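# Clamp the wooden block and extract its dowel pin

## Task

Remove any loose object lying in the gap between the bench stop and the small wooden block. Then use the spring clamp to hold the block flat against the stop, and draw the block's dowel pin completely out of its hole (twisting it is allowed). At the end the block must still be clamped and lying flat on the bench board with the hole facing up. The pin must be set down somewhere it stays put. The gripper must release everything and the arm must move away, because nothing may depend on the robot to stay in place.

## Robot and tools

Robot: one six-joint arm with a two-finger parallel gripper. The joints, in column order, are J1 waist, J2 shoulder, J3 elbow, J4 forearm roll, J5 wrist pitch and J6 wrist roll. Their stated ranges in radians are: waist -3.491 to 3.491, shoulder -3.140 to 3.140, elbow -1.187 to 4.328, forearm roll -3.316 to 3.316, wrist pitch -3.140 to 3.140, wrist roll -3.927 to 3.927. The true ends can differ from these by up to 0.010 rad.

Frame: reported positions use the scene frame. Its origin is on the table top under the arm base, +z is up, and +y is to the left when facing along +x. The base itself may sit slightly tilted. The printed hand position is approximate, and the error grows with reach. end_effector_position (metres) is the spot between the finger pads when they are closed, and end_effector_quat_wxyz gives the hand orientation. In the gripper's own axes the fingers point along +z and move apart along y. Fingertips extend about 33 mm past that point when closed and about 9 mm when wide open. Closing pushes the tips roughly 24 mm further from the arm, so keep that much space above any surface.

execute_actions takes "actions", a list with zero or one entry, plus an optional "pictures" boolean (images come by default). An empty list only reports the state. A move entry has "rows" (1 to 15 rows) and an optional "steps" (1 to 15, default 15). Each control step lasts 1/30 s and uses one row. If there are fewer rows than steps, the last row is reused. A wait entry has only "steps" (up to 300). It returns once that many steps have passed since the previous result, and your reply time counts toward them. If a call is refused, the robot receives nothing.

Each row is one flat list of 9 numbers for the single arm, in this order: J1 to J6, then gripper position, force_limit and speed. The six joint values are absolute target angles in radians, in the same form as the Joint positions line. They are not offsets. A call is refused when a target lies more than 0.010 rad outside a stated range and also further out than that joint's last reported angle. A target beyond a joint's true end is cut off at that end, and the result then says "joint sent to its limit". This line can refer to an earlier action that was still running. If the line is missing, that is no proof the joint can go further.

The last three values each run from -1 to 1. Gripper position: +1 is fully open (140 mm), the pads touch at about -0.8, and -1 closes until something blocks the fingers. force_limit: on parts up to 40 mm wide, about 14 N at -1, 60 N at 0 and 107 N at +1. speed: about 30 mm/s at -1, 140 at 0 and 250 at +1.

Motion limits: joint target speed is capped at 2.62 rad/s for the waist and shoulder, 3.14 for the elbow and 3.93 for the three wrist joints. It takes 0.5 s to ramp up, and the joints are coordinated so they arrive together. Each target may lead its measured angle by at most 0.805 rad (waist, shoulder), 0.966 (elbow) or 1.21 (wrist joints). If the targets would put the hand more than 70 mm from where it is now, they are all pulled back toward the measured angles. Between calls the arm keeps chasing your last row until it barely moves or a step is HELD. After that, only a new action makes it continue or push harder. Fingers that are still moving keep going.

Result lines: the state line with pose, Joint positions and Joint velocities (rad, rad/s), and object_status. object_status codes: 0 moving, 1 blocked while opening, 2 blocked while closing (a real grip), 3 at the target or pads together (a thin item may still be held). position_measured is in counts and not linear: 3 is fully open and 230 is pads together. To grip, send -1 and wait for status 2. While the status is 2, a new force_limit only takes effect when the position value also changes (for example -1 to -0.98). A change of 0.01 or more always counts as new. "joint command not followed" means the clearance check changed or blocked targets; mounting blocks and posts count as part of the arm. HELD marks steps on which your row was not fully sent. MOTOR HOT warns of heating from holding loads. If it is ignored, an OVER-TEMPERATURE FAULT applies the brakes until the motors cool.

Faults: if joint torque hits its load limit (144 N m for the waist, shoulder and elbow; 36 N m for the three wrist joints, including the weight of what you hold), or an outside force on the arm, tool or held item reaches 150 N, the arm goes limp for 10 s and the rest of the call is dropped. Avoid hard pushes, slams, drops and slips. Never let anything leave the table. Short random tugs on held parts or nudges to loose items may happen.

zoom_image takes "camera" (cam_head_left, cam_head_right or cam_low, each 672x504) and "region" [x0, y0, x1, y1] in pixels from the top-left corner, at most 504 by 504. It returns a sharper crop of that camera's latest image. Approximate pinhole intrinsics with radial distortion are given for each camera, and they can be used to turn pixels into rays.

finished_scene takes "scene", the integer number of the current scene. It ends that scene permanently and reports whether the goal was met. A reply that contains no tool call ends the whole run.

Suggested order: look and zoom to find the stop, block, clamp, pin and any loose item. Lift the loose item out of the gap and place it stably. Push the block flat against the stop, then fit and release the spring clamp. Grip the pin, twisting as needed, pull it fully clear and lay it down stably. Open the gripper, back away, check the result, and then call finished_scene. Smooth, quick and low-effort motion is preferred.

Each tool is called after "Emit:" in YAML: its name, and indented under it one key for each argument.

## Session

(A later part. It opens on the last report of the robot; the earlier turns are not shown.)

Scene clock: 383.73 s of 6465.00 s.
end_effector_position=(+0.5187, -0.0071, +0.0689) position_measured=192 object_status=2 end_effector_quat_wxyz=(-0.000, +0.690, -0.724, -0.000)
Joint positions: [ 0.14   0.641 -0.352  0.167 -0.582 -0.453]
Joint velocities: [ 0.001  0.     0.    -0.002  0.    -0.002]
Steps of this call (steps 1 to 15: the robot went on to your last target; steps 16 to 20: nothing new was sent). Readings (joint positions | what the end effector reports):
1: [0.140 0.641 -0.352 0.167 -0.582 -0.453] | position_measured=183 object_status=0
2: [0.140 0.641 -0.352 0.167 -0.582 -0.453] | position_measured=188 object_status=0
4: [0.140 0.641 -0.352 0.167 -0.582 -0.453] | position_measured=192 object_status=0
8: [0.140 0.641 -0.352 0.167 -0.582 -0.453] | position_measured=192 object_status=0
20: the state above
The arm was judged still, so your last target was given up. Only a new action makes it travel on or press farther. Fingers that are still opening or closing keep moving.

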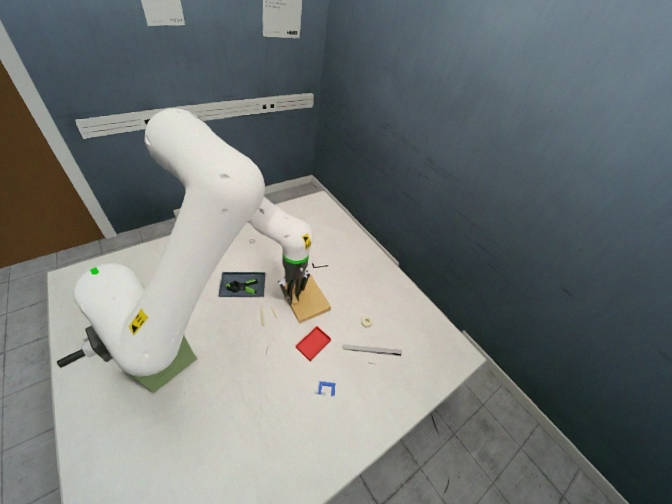

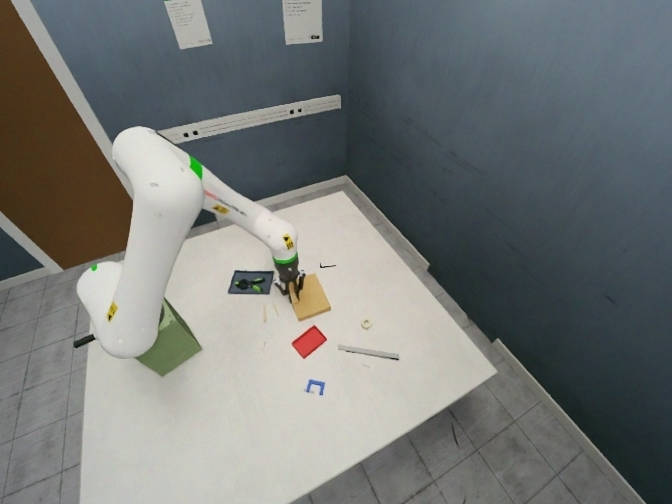

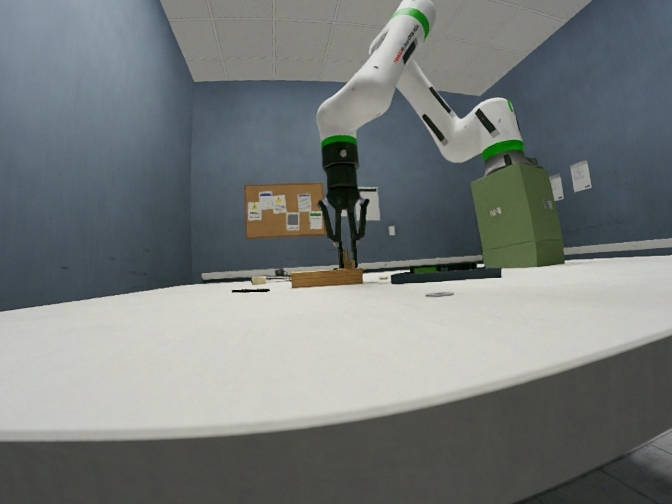

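Emit:
execute_actions:
  actions:
    - {"rows": [[0.1396, 0.6411, -0.3516, 0.1674, -0.5825, -0.4532, 0.2, 0, 0.5]], "steps": 9}
  pictures: false

Emit:
execute_actions:
  actions:
    - {"rows": [[0.1853, 0.5769, -0.3207, 0.1462, -0.6807, -0.473, 0.2, 0, 0.5]], "steps": 9}
  pictures: false

Emit:
execute_actions:
  actions:
    - {"rows": [[0.5792, 0.4306, -0.5992, 0.1527, -0.5836, 0.2206, 0.2, 0, 0.5]], "steps": 15}
  pictures: false

Emit:
execute_actions:
  actions:
    - {"steps": 20}

Scene clock: 442.53 s of 6465.00 s.
end_effector_position=(+0.5185, -0.0070, +0.0687) position_measured=115 object_status=0 end_effector_quat_wxyz=(-0.000, +0.690, -0.724, -0.000)
Joint positions: [ 0.14   0.641 -0.352  0.167 -0.583 -0.453]
Joint velocities: [-0.001 -0.001  0.     0.001  0.    -0.001]
Steps of this call (steps 1 to 90: nothing new was sent; then 55.50 s passed at rest; steps 91 to 99: all 9 steps of this action). Readings (joint positions | what the end effector reports):
91: [0.140 0.641 -0.352 0.167 -0.583 -0.453] | position_measured=192 object_status=0
92: [0.140 0.641 -0.352 0.167 -0.583 -0.453] | position_measured=192 object_status=0
94: [0.140 0.641 -0.352 0.167 -0.583 -0.453] | position_measured=169 object_status=0
98: [0.140 0.641 -0.352 0.167 -0.583 -0.453] | position_measured=125 object_status=0
99: the state above

Scene clock: 442.83 s of 6465.00 s.
end_effector_position=(+0.5268, +0.0149, +0.1096) position_measured=104 object_status=3 end_effector_quat_wxyz=(-0.000, +0.690, -0.724, -0.000)
Joint positions: [ 0.185  0.577 -0.321  0.146 -0.68  -0.473]
Joint velocities: [ 0.001 -0.     0.    -0.006 -0.014 -0.003]
Steps of this call (steps 1 to 9: all 9 steps of this action). Readings (joint positions | what the end effector reports):
1: [0.140 0.641 -0.352 0.167 -0.583 -0.453] | position_measured=106 object_status=0
2: [0.142 0.639 -0.350 0.166 -0.587 -0.454] | position_measured=104 object_status=0
4: [0.157 0.617 -0.340 0.159 -0.620 -0.461] | position_measured=104 object_status=0
8: [0.185 0.577 -0.321 0.147 -0.679 -0.473] | position_measured=104 object_status=3
9: the state above

Scene clock: 443.33 s of 6465.00 s.
end_effector_position=(+0.4346, +0.1256, +0.1181) position_measured=104 object_status=3 end_effector_quat_wxyz=(-0.001, +0.924, -0.382, -0.000)
Joint positions: [ 0.483  0.466 -0.532  0.151 -0.606  0.052]
Joint velocities: [ 0.78  -0.29  -0.548  0.013  0.184  1.368]
Steps of this call (steps 1 to 15: all 15 steps of this action). Readings (joint positions | what the end effector reports):
1: [0.185 0.577 -0.321 0.146 -0.680 -0.473] | position_measured=104 object_status=3
2: [0.188 0.576 -0.322 0.146 -0.680 -0.469] | position_measured=104 object_status=3
4: [0.207 0.569 -0.337 0.147 -0.673 -0.435] | position_measured=104 object_status=3
8: [0.299 0.535 -0.402 0.148 -0.650 -0.274] | position_measured=104 object_status=3
15: the state above

Scene clock: 444.00 s of 6465.00 s.
end_effector_position=(+0.4005, +0.1498, +0.1199) position_measured=104 object_status=3 end_effector_quat_wxyz=(-0.000, +0.967, -0.255, -0.000)
Joint positions: [ 0.579  0.431 -0.599  0.153 -0.584  0.221]
Joint velocities: [ 0.     0.001  0.     0.002 -0.     0.001]
Steps of this call (steps 1 to 20: the robot went on to your last target). Readings (joint positions | what the end effector reports):
1: [0.509 0.457 -0.550 0.152 -0.600 0.097] | position_measured=104 object_status=3
2: [0.531 0.448 -0.565 0.152 -0.595 0.136] | position_measured=104 object_status=3
4: [0.564 0.436 -0.588 0.152 -0.587 0.193] | position_measured=104 object_status=3
8: [0.579 0.431 -0.599 0.153 -0.584 0.220] | position_measured=104 object_status=3
20: the state above

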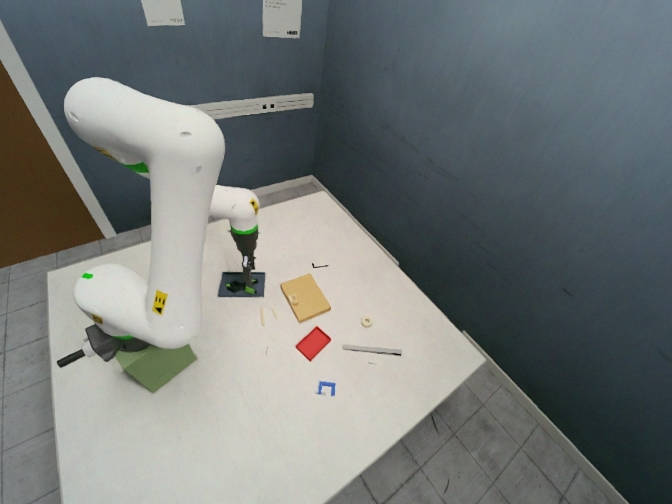

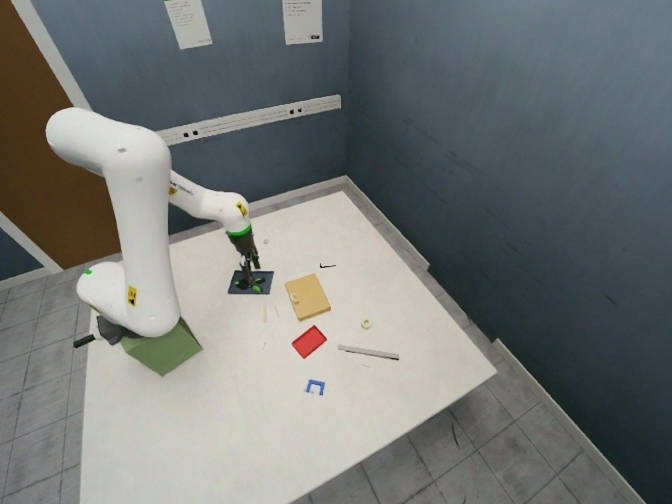

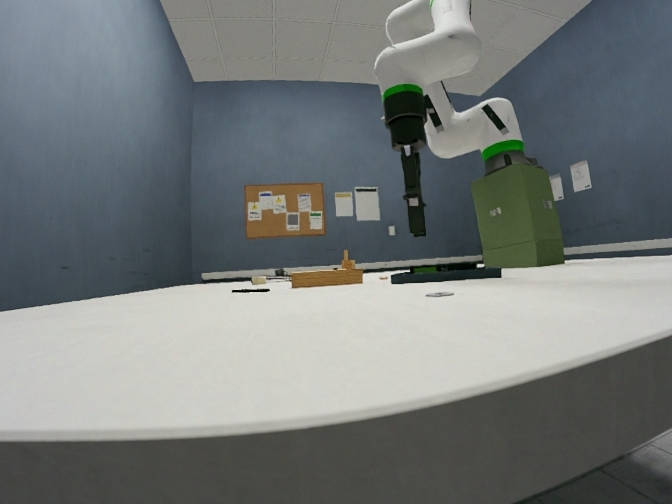

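Emit:
zoom_image:
  camera: "cam_head_left"
  region: [205, 225, 305, 325]

Emit:
zoom_image:
  camera: "cam_head_right"
  region: [210, 220, 310, 320]

Emit:
zoom_image:
  camera: "cam_low"
  region: [330, 170, 510, 300]

Region (205, 225, 305, 325) of cam_head_left's 672x504 image, scaled by 5.040, with more detail than that image has.

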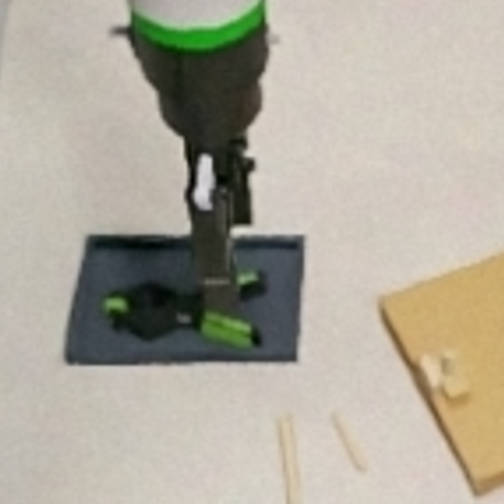

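Region (210, 220, 310, 320) of cam_head_right's 672x504 image, scaled by 5.040, with more detail than that image has.

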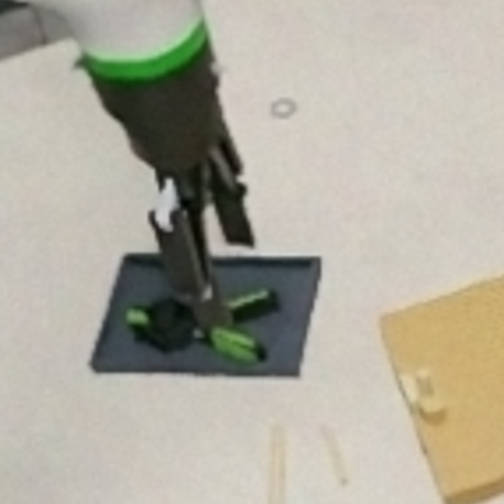

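Region (330, 170, 510, 300) of cam_low's 672x504 image, scaled by 2.800, with more detail than that image has.

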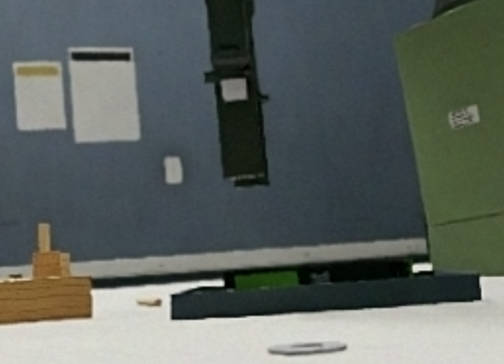

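Emit:
execute_actions:
  actions:
    - {"rows": [[0.5787, 0.6457, -0.5563, 0.2096, -0.4142, 0.1564, 0.2, 0, 0]], "steps": 15}
  pictures: false

Emit:
execute_actions:
  actions:
    - {"steps": 12}

Scene clock: 500.50 s of 6465.00 s.
end_effector_position=(+0.4104, +0.1653, +0.0528) position_measured=104 object_status=3 end_effector_quat_wxyz=(+0.003, +0.967, -0.255, -0.000)
Joint positions: [ 0.579  0.621 -0.56   0.207 -0.442  0.161]
Joint velocities: [ 0.    -0.     0.    -0.    -0.001 -0.001]
FORCE FAULT: contact force on the arm reached its limit, and the arm stopped for 10 seconds. The contact can be on any part of the arm, not only on its tool. The arm's remaining commands of this call were not run. The arm holds still and accepts commands again. Move the arm away from the contact; if what it grips holds it there, let go first. Pushing or pulling that hard again can fault the arm again.
The stop began at step 102 of this call (marked STOPPED below). From that step on the arm followed nothing that you had sent. 4 steps, steps kept back included, did not run and will not run. Nothing is kept back now, and the robot has no last target.
Steps of this call (steps 1 to 15: the robot went on to your last target; steps 16 to 90: nothing new was sent; then 43.10 s passed at rest; steps 91 to 101: the first 11 steps of this action; steps 102 to 402: the stop). Readings (joint positions | what the end effector reports):
91: [0.579 0.431 -0.599 0.153 -0.584 0.221] | position_measured=104 object_status=3
92: [0.579 0.433 -0.599 0.153 -0.581 0.220] | position_measured=104 object_status=3
94: [0.579 0.455 -0.595 0.159 -0.564 0.213] | position_measured=104 object_status=3
98: [0.579 0.564 -0.573 0.188 -0.478 0.181] | position_measured=104 object_status=3
102: [0.579 0.628 -0.560 0.206 -0.434 0.161] | position_measured=104 object_status=3 STOPPED
402: the state above

Scene clock: 500.53 s of 6465.00 s.
end_effector_position=(+0.4104, +0.1653, +0.0528) position_measured=104 object_status=3 end_effector_quat_wxyz=(+0.003, +0.967, -0.255, -0.000)
Joint positions: [ 0.579  0.621 -0.56   0.207 -0.442  0.161]
Joint velocities: [ 0.001 -0.001  0.    -0.001  0.001  0.001]
A stop began in an earlier call of the same reply, so what this call sent did not run. Send another action.
Steps of this call (step 1: nothing new was sent). Readings (joint positions | what the end effector reports):
1: the state above

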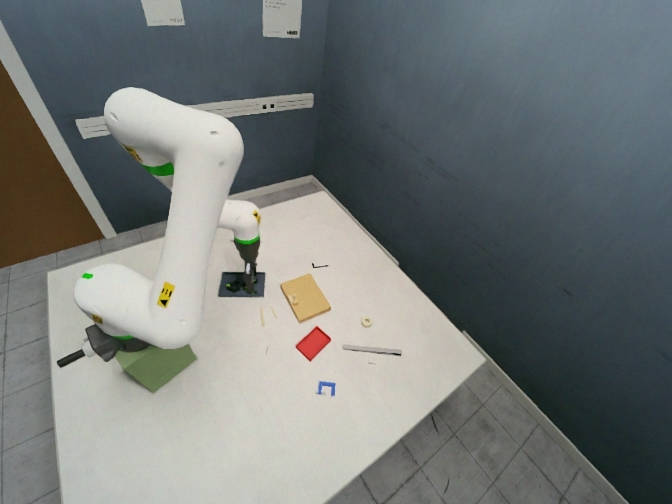

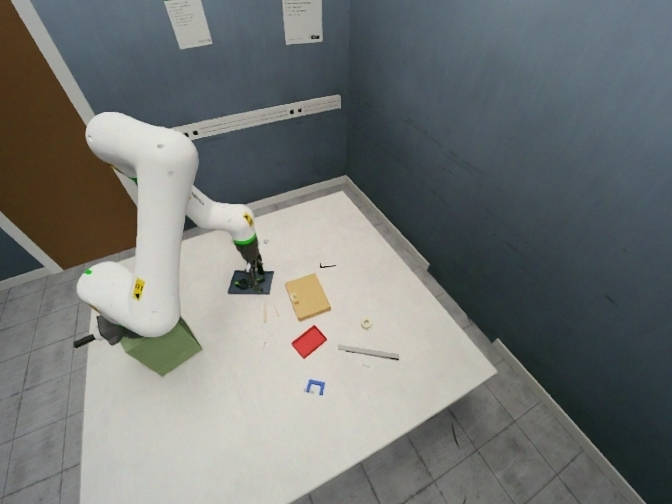

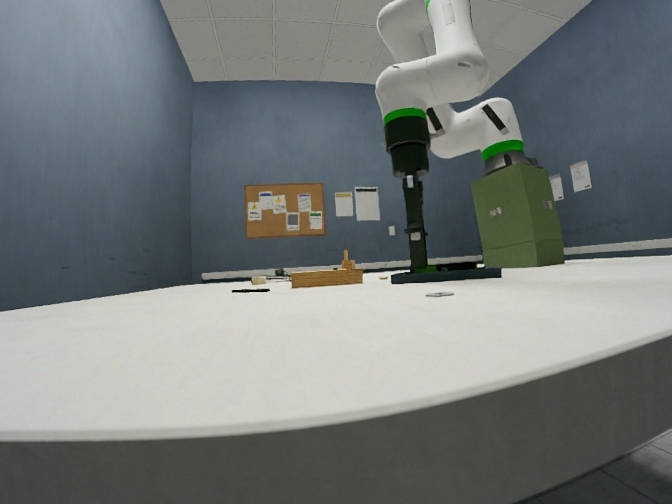

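Emit:
zoom_image:
  camera: "cam_head_left"
  region: [210, 240, 280, 310]

Emit:
zoom_image:
  camera: "cam_head_right"
  region: [220, 240, 290, 310]

Emit:
zoom_image:
  camera: "cam_low"
  region: [380, 210, 510, 300]

Region (210, 240, 280, 310) of cam_head_left's 672x504 image, scaled by 7.200, with more detail than that image has.

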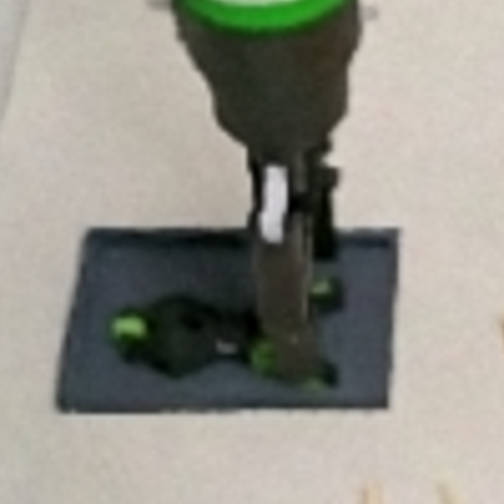

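Region (220, 240, 290, 310) of cam_head_right's 672x504 image, scaled by 7.200, with more detail than that image has.

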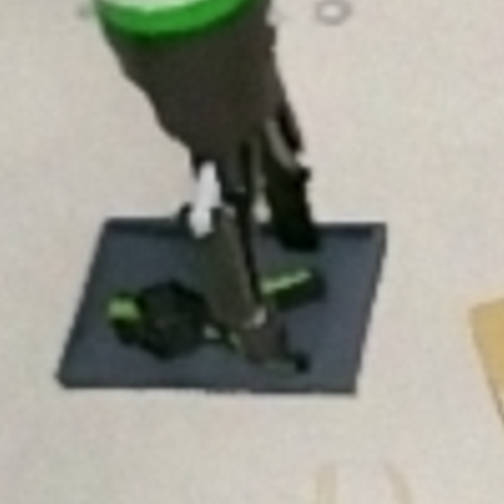

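Region (380, 210, 510, 300) of cam_low's 672x504 image, scaled by 3.877, with more detail than that image has; it fills the top 349 rows of this view, and the rest is white.

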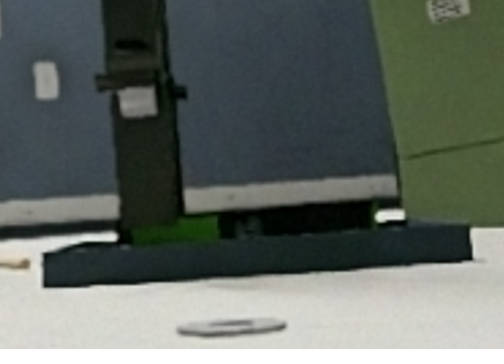

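Emit:
execute_actions:
  actions:
    - {"rows": [[0.5695, 0.5452, -0.5986, 0.1866, -0.4707, 0.1913, 0.28, 0, 0]], "steps": 12}
  pictures: false

Emit:
execute_actions:
  actions:
    - {"rows": [[0.5640, 0.5955, -0.6000, 0.2103, -0.4196, 0.1709, 0.28, 0, 0]], "steps": 15}

Scene clock: 570.50 s of 6465.00 s.
end_effector_position=(+0.4028, +0.1525, +0.0748) position_measured=94 object_status=0 end_effector_quat_wxyz=(-0.000, +0.967, -0.255, -0.000)
Joint positions: [ 0.57   0.545 -0.599  0.187 -0.471  0.191]
Joint velocities: [-0.    -0.001 -0.001  0.001 -0.002  0.001]
Steps of this call (steps 1 to 90: nothing new was sent; then 66.57 s passed at rest; steps 91 to 102: all 12 steps of this action). Readings (joint positions | what the end effector reports):
91: [0.579 0.621 -0.560 0.207 -0.442 0.161] | position_measured=104 object_status=0
92: [0.579 0.618 -0.561 0.206 -0.443 0.162] | position_measured=101 object_status=0
94: [0.576 0.596 -0.573 0.200 -0.451 0.171] | position_measured=94 object_status=0
98: [0.570 0.547 -0.598 0.187 -0.470 0.191] | position_measured=94 object_status=0
102: the state above

Scene clock: 571.00 s of 6465.00 s.
end_effector_position=(+0.4031, +0.1524, +0.0549) position_measured=94 object_status=3 end_effector_quat_wxyz=(-0.000, +0.967, -0.255, +0.000)
Joint positions: [ 0.564  0.595 -0.6    0.21  -0.42   0.171]
Joint velocities: [ 0.001  0.     0.    -0.001 -0.001  0.   ]
Steps of this call (steps 1 to 15: all 15 steps of this action). Readings (joint positions | what the end effector reports):
1: [0.570 0.545 -0.599 0.187 -0.471 0.191] | position_measured=94 object_status=0
2: [0.569 0.548 -0.599 0.188 -0.468 0.190] | position_measured=94 object_status=3
4: [0.567 0.569 -0.599 0.199 -0.445 0.180] | position_measured=94 object_status=3
8: [0.564 0.595 -0.600 0.210 -0.420 0.171] | position_measured=94 object_status=3
15: the state above

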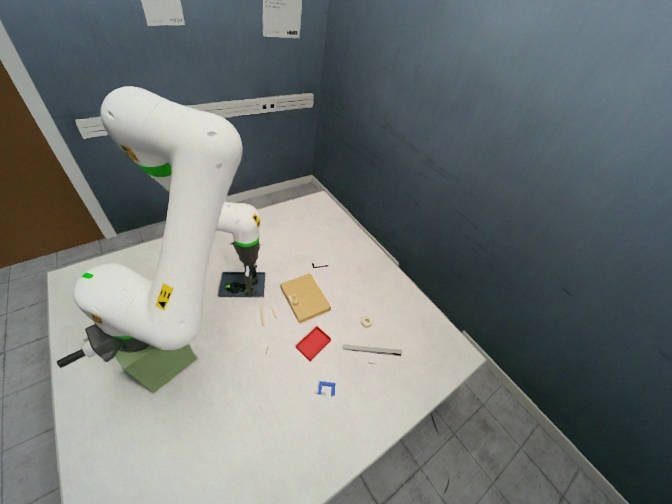

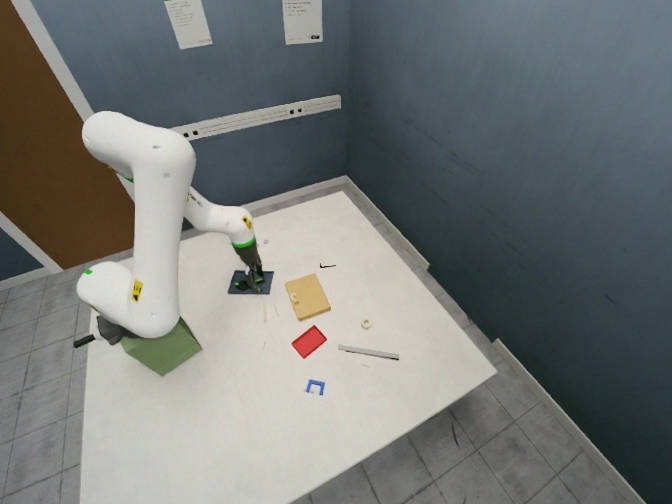

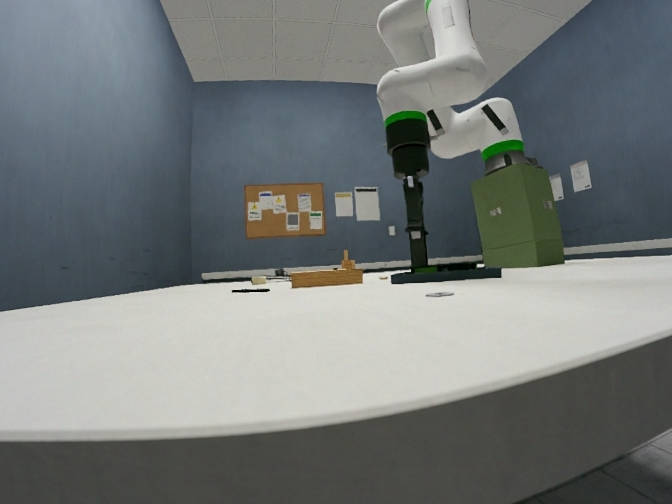

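Emit:
zoom_image:
  camera: "cam_head_right"
  region: [220, 240, 290, 310]

Emit:
zoom_image:
  camera: "cam_head_left"
  region: [210, 240, 280, 310]

Region (220, 240, 290, 310) of cam_head_right's 672x504 image, scaled by 7.200, with more detail than that image has.

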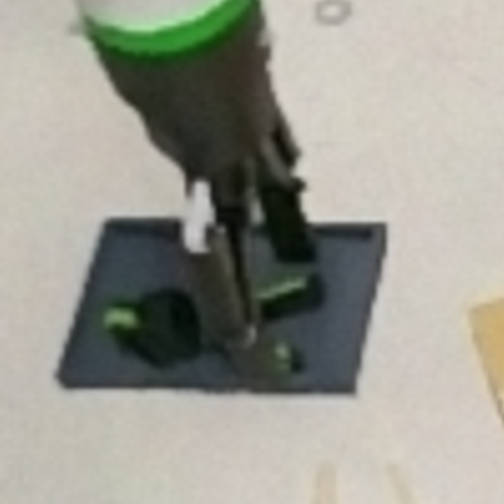

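Region (210, 240, 280, 310) of cam_head_left's 672x504 image, scaled by 7.200, with more detail than that image has.

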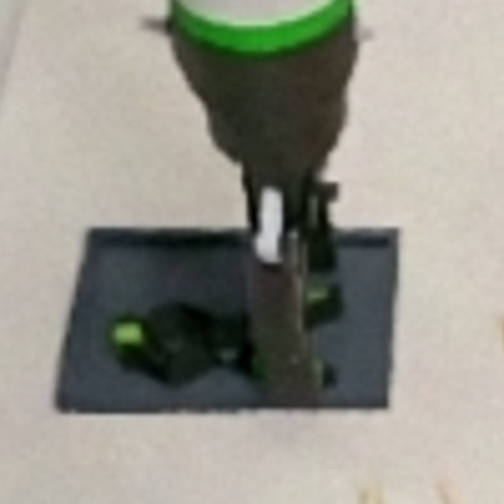

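Emit:
execute_actions:
  actions:
    - {"rows": [[0.5942, 0.5923, -0.5334, 0.1729, -0.4900, 0.1810, -0.34, 0, 0.3]], "steps": 15}

Emit:
zoom_image:
  camera: "cam_head_right"
  region: [220, 240, 290, 310]

Emit:
zoom_image:
  camera: "cam_head_left"
  region: [210, 240, 280, 310]

Scene clock: 636.70 s of 6465.00 s.
end_effector_position=(+0.4143, +0.1774, +0.0692) position_measured=172 object_status=0 end_effector_quat_wxyz=(-0.001, +0.967, -0.255, -0.001)
Joint positions: [ 0.594  0.592 -0.533  0.173 -0.49   0.181]
Joint velocities: [ 0.001 -0.     0.     0.001  0.    -0.   ]
Steps of this call (steps 1 to 15: the robot went on to your last target; steps 16 to 90: nothing new was sent; then 62.20 s passed at rest; steps 91 to 105: all 15 steps of this action). Readings (joint positions | what the end effector reports):
91: [0.564 0.595 -0.600 0.210 -0.420 0.171] | position_measured=94 object_status=0
92: [0.565 0.596 -0.597 0.209 -0.423 0.171] | position_measured=98 object_status=0
94: [0.577 0.595 -0.570 0.194 -0.451 0.175] | position_measured=116 object_status=0
98: [0.594 0.592 -0.534 0.173 -0.489 0.181] | position_measured=154 object_status=0
105: the state above

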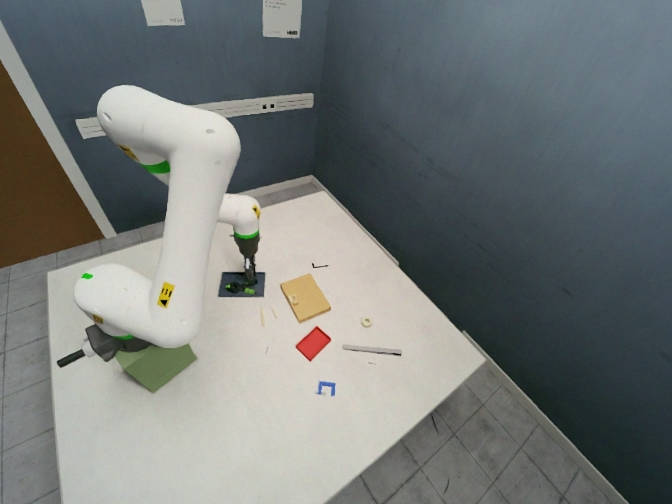

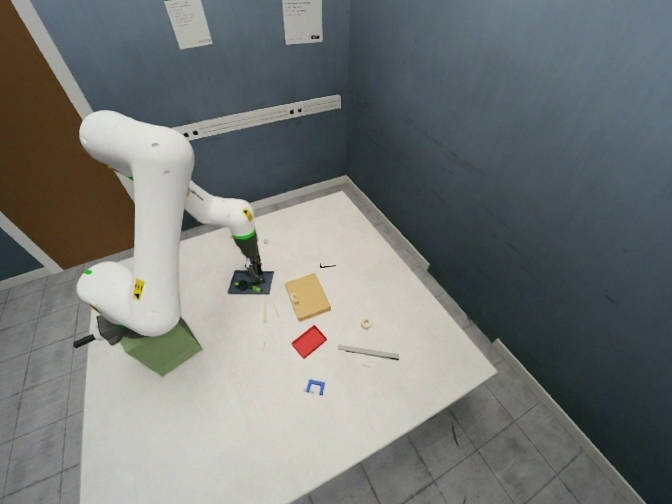

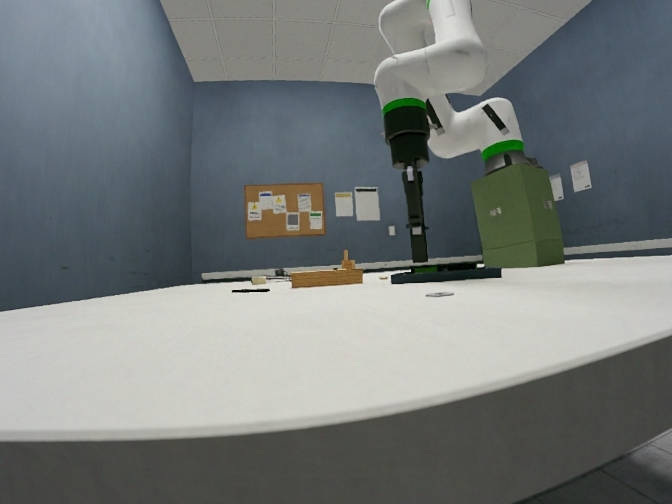

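Region (220, 240, 290, 310) of cam_head_right's 672x504 image, scaled by 7.200, with more detail than that image has.

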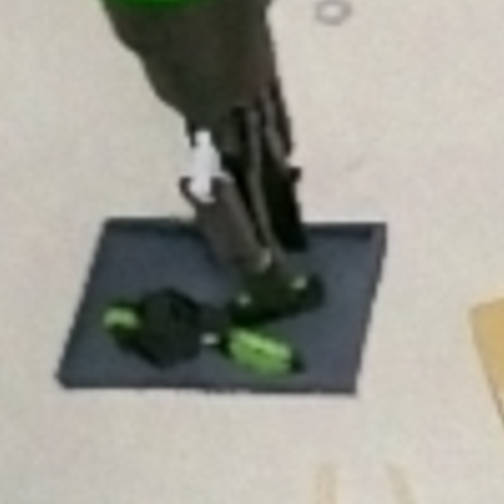

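Region (210, 240, 280, 310) of cam_head_left's 672x504 image, scaled by 7.200, with more detail than that image has.

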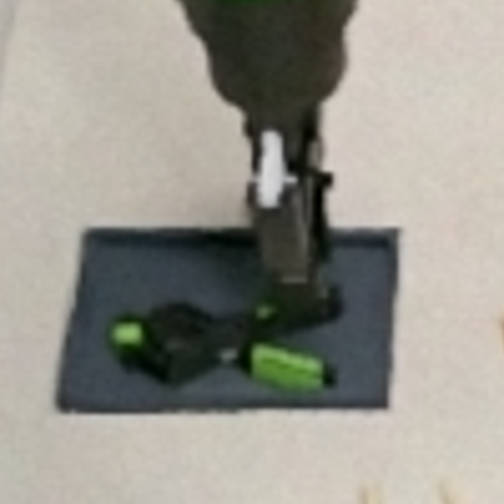

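Emit:
execute_actions:
  actions:
    - {"rows": [[0.5928, 0.6049, -0.5337, 0.1788, -0.4772, 0.1759, -0.34, 0, 0], [0.5928, 0.6049, -0.5337, 0.1788, -0.4772, 0.1759, -0.34, 0, 0], [0.5914, 0.6175, -0.5341, 0.1847, -0.4645, 0.1708, -0.34, 0, 0], [0.5914, 0.6175, -0.5341, 0.1847, -0.4645, 0.1708, -0.34, 0, 0], [0.5901, 0.6300, -0.5344, 0.1907, -0.4517, 0.1656, -0.34, 0, 0], [0.5901, 0.6300, -0.5344, 0.1907, -0.4517, 0.1656, -0.34, 0, 0], [0.5887, 0.6426, -0.5348, 0.1966, -0.4390, 0.1605, -0.34, 0, 0], [0.5887, 0.6426, -0.5348, 0.1966, -0.4390, 0.1605, -0.34, 0, 0], [0.5873, 0.6552, -0.5351, 0.2025, -0.4262, 0.1554, -0.34, 0, 0]], "steps": 15}
  pictures: false

Emit:
execute_actions:
  actions:
    - {"rows": [[0.5873, 0.6552, -0.5351, 0.2025, -0.4262, 0.1554, -1, -0.5, 0]], "steps": 15}

Scene clock: 659.70 s of 6465.00 s.
end_effector_position=(+0.4147, +0.1767, +0.0431) position_measured=172 object_status=3 end_effector_quat_wxyz=(-0.001, +0.967, -0.255, -0.000)
Joint positions: [ 0.587  0.655 -0.535  0.202 -0.426  0.155]
Joint velocities: [ 0.001  0.003  0.     0.001  0.005 -0.003]
Steps of this call (steps 1 to 15: the robot went on to your last target; steps 16 to 90: nothing new was sent; then 19.50 s passed at rest; steps 91 to 105: all 15 steps of this action). Readings (joint positions | what the end effector reports):
91: [0.594 0.592 -0.533 0.173 -0.490 0.181] | position_measured=172 object_status=3
92: [0.594 0.595 -0.533 0.174 -0.488 0.180] | position_measured=172 object_status=3
94: [0.593 0.605 -0.533 0.179 -0.477 0.176] | position_measured=172 object_status=3
98: [0.590 0.630 -0.534 0.190 -0.452 0.166] | position_measured=172 object_status=3
105: the state above

Scene clock: 660.20 s of 6465.00 s.
end_effector_position=(+0.4147, +0.1767, +0.0429) position_measured=217 object_status=2 end_effector_quat_wxyz=(-0.001, +0.967, -0.255, -0.000)
Joint positions: [ 0.587  0.655 -0.535  0.203 -0.426  0.155]
Joint velocities: [ 0.001 -0.001  0.     0.001  0.001  0.001]
Steps of this call (steps 1 to 15: all 15 steps of this action). Readings (joint positions | what the end effector reports):
1: [0.587 0.655 -0.535 0.202 -0.426 0.155] | position_measured=172 object_status=0
2: [0.587 0.655 -0.535 0.202 -0.426 0.155] | position_measured=175 object_status=0
4: [0.587 0.655 -0.535 0.203 -0.426 0.155] | position_measured=190 object_status=0
8: [0.587 0.655 -0.535 0.203 -0.426 0.155] | position_measured=217 object_status=0
15: the state above

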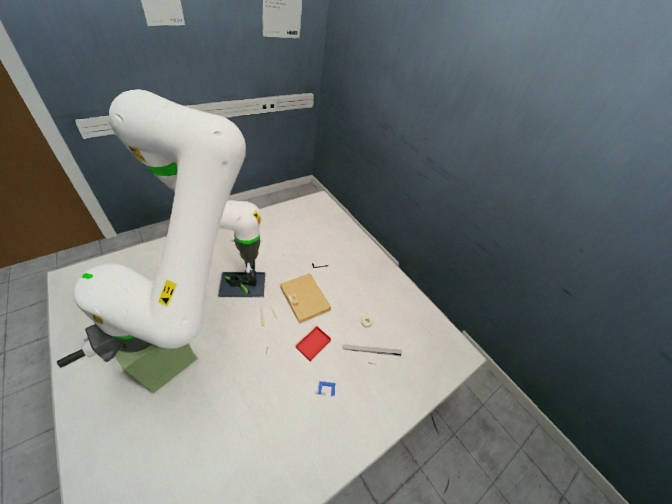

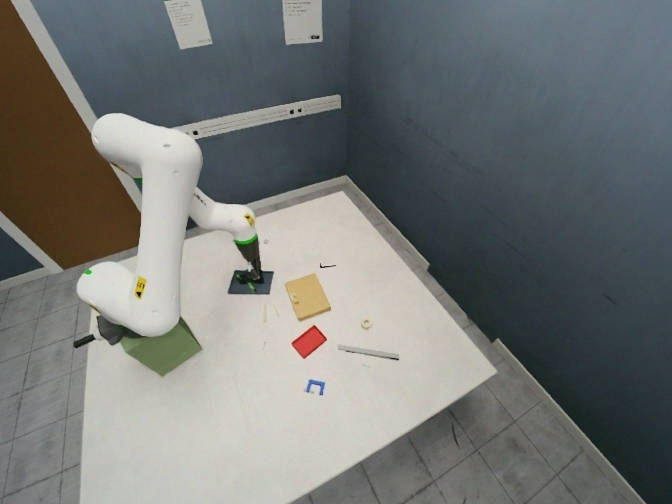

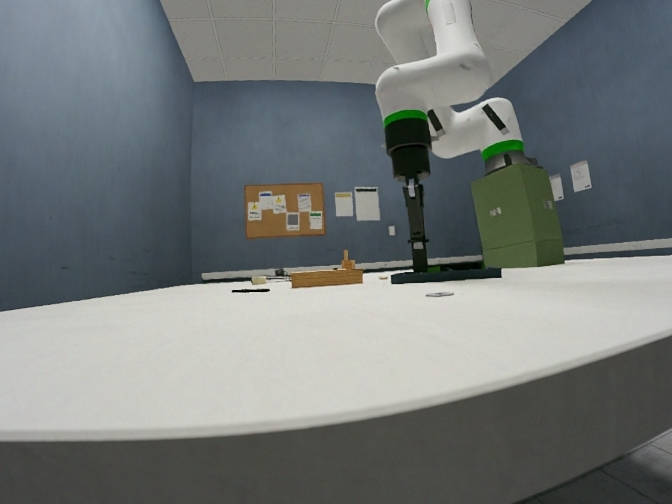

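Emit:
zoom_image:
  camera: "cam_head_right"
  region: [220, 240, 290, 310]

Emit:
zoom_image:
  camera: "cam_head_left"
  region: [210, 240, 280, 310]

Region (220, 240, 290, 310) of cam_head_right's 672x504 image, scaled by 7.200, with more detail than that image has.

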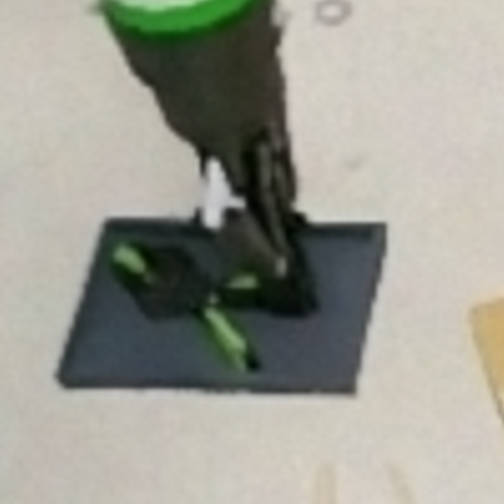

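Region (210, 240, 280, 310) of cam_head_left's 672x504 image, scaled by 7.200, with more detail than that image has.

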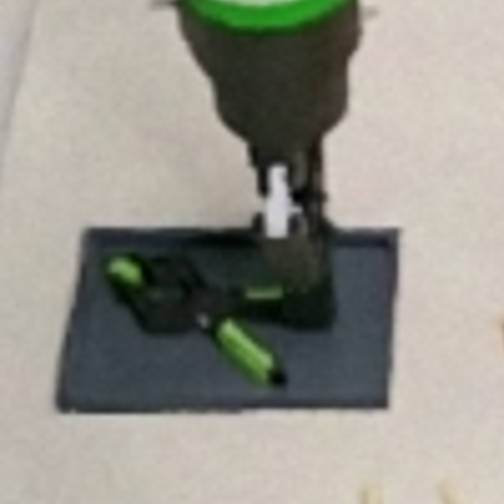

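Emit:
execute_actions:
  actions:
    - {"rows": [[0.5881, 0.6477, -0.5349, 0.1989, -0.4339, 0.1585, -1, -0.5, 0], [0.5881, 0.6477, -0.5349, 0.1989, -0.4339, 0.1585, -1, -0.5, 0], [0.5881, 0.6477, -0.5349, 0.1989, -0.4339, 0.1585, -1, -0.5, 0], [0.5881, 0.6477, -0.5349, 0.1989, -0.4339, 0.1585, -1, -0.5, 0], [0.6077, 0.6696, -0.4863, 0.1826, -0.4614, 0.5161, -1, -0.5, 0]], "steps": 15}
  pictures: false

Emit:
execute_actions:
  actions:
    - {"steps": 15}
  pictures: false

Scene clock: 686.60 s of 6465.00 s.
end_effector_position=(+0.4214, +0.1932, +0.0461) position_measured=217 object_status=2 end_effector_quat_wxyz=(-0.001, +0.995, -0.097, -0.001)
Joint positions: [ 0.606  0.668 -0.491  0.184 -0.459  0.478]
Joint velocities: [ 0.04   0.04   0.102 -0.031 -0.052  0.743]
Steps of this call (steps 1 to 15: the robot went on to your last target; steps 16 to 90: nothing new was sent; then 22.90 s passed at rest; steps 91 to 105: all 15 steps of this action). Readings (joint positions | what the end effector reports):
91: [0.587 0.655 -0.535 0.202 -0.426 0.155] | position_measured=217 object_status=2
92: [0.587 0.654 -0.535 0.201 -0.429 0.156] | position_measured=217 object_status=2
94: [0.588 0.649 -0.535 0.199 -0.433 0.158] | position_measured=217 object_status=2
98: [0.590 0.651 -0.530 0.197 -0.438 0.197] | position_measured=217 object_status=2
105: the state above

Scene clock: 687.10 s of 6465.00 s.
end_effector_position=(+0.4223, +0.1952, +0.0463) position_measured=217 object_status=2 end_effector_quat_wxyz=(-0.001, +0.997, -0.078, -0.001)
Joint positions: [ 0.608  0.67  -0.486  0.183 -0.461  0.516]
Joint velocities: [ 0.001 -0.001  0.    -0.     0.001  0.   ]
Steps of this call (steps 1 to 15: the robot went on to your last target). Readings (joint positions | what the end effector reports):
1: [0.607 0.669 -0.489 0.183 -0.460 0.499] | position_measured=217 object_status=2
2: [0.607 0.669 -0.487 0.183 -0.461 0.511] | position_measured=217 object_status=2
4: [0.608 0.670 -0.486 0.183 -0.461 0.516] | position_measured=217 object_status=2
8: [0.608 0.670 -0.486 0.183 -0.461 0.516] | position_measured=217 object_status=2
15: the state above

Emit:
execute_actions:
  actions:
    - {"rows": [[0.6069, 0.6771, -0.4865, 0.1862, -0.4537, 0.5130, -1, -0.5, 0], [0.6069, 0.6771, -0.4865, 0.1862, -0.4537, 0.5130, -1, -0.5, 0], [0.6069, 0.6771, -0.4865, 0.1862, -0.4537, 0.5130, -1, -0.5, 0], [0.6069, 0.6771, -0.4865, 0.1862, -0.4537, 0.5130, -1, -0.5, 0], [0.6069, 0.6771, -0.4865, 0.1862, -0.4537, 0.5130, -1, -0.5, 0], [0.6069, 0.6771, -0.4865, 0.1862, -0.4537, 0.5130, -0.5, -0.5, 0]], "steps": 13}
  pictures: false

Emit:
execute_actions:
  actions:
    - {"rows": [[0.6157, 0.5966, -0.4843, 0.1483, -0.5354, 0.5457, -0.5, 0, 0]], "steps": 15}

Emit:
zoom_image:
  camera: "cam_head_right"
  region: [220, 240, 290, 310]

Emit:
zoom_image:
  camera: "cam_head_left"
  region: [210, 240, 280, 310]

Scene clock: 695.97 s of 6465.00 s.
end_effector_position=(+0.4224, +0.1952, +0.0430) position_measured=192 object_status=0 end_effector_quat_wxyz=(-0.001, +0.997, -0.078, -0.001)
Joint positions: [ 0.607  0.677 -0.486  0.186 -0.454  0.513]
Joint velocities: [ 0.     0.    -0.001 -0.002  0.001 -0.002]
Steps of this call (steps 1 to 15: the robot went on to your last target; steps 16 to 90: nothing new was sent; then 5.43 s passed at rest; steps 91 to 103: all 13 steps of this action). Readings (joint positions | what the end effector reports):
91: [0.608 0.670 -0.486 0.183 -0.461 0.516] | position_measured=217 object_status=2
92: [0.608 0.672 -0.486 0.184 -0.460 0.516] | position_measured=217 object_status=2
94: [0.607 0.676 -0.486 0.186 -0.455 0.514] | position_measured=217 object_status=2
98: [0.607 0.677 -0.486 0.186 -0.454 0.513] | position_measured=209 object_status=0
103: the state above

Scene clock: 696.47 s of 6465.00 s.
end_effector_position=(+0.4208, +0.1967, +0.0777) position_measured=192 object_status=3 end_effector_quat_wxyz=(-0.003, +0.997, -0.077, -0.003)
Joint positions: [ 0.616  0.597 -0.484  0.148 -0.535  0.546]
Joint velocities: [-0.002 -0.001 -0.    -0.     0.     0.001]
Steps of this call (steps 1 to 15: all 15 steps of this action). Readings (joint positions | what the end effector reports):
1: [0.607 0.677 -0.486 0.186 -0.454 0.513] | position_measured=192 object_status=0
2: [0.607 0.675 -0.486 0.186 -0.455 0.514] | position_measured=192 object_status=0
4: [0.609 0.655 -0.486 0.176 -0.477 0.522] | position_measured=192 object_status=0
8: [0.615 0.599 -0.484 0.150 -0.533 0.545] | position_measured=192 object_status=3
15: the state above

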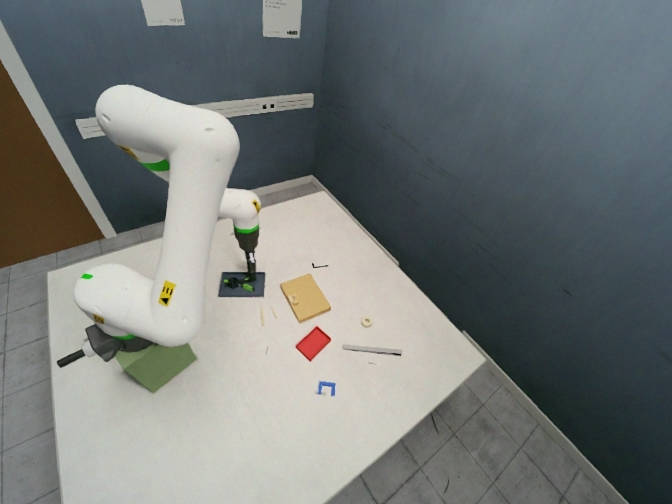

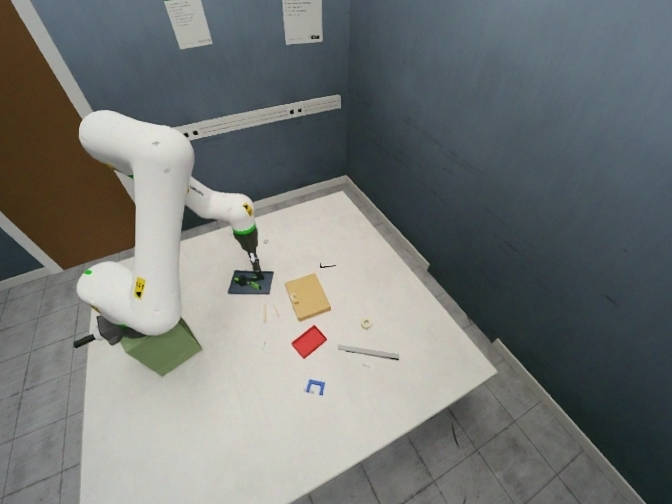

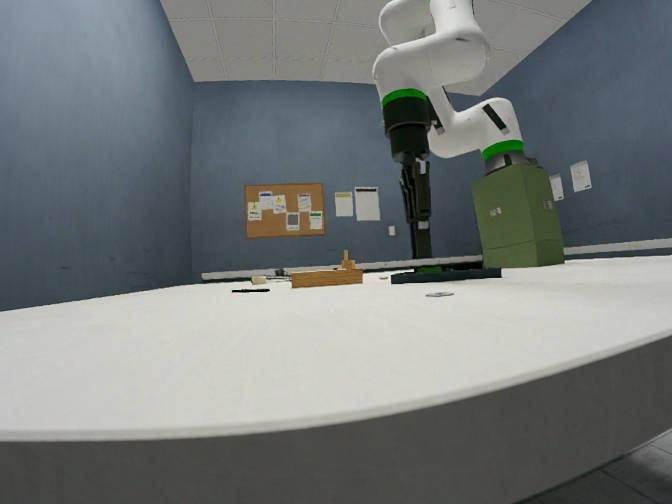

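Region (220, 240, 290, 310) of cam_head_right's 672x504 image, scaled by 7.200, with more detail than that image has.

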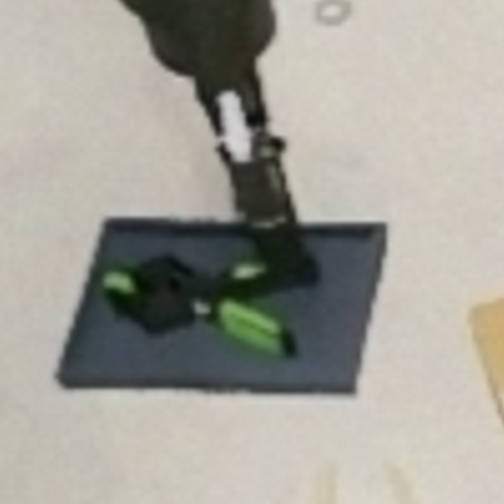

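Region (210, 240, 280, 310) of cam_head_left's 672x504 image, scaled by 7.200, with more detail than that image has.

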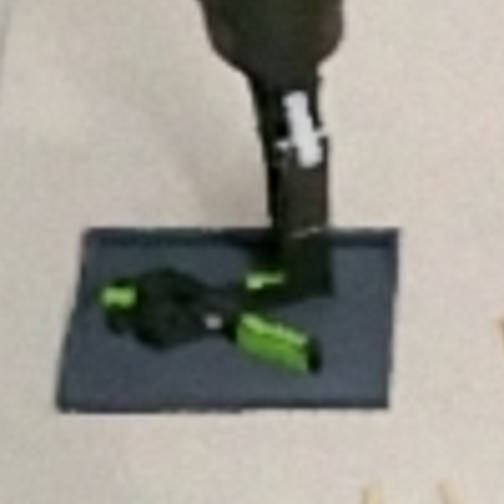

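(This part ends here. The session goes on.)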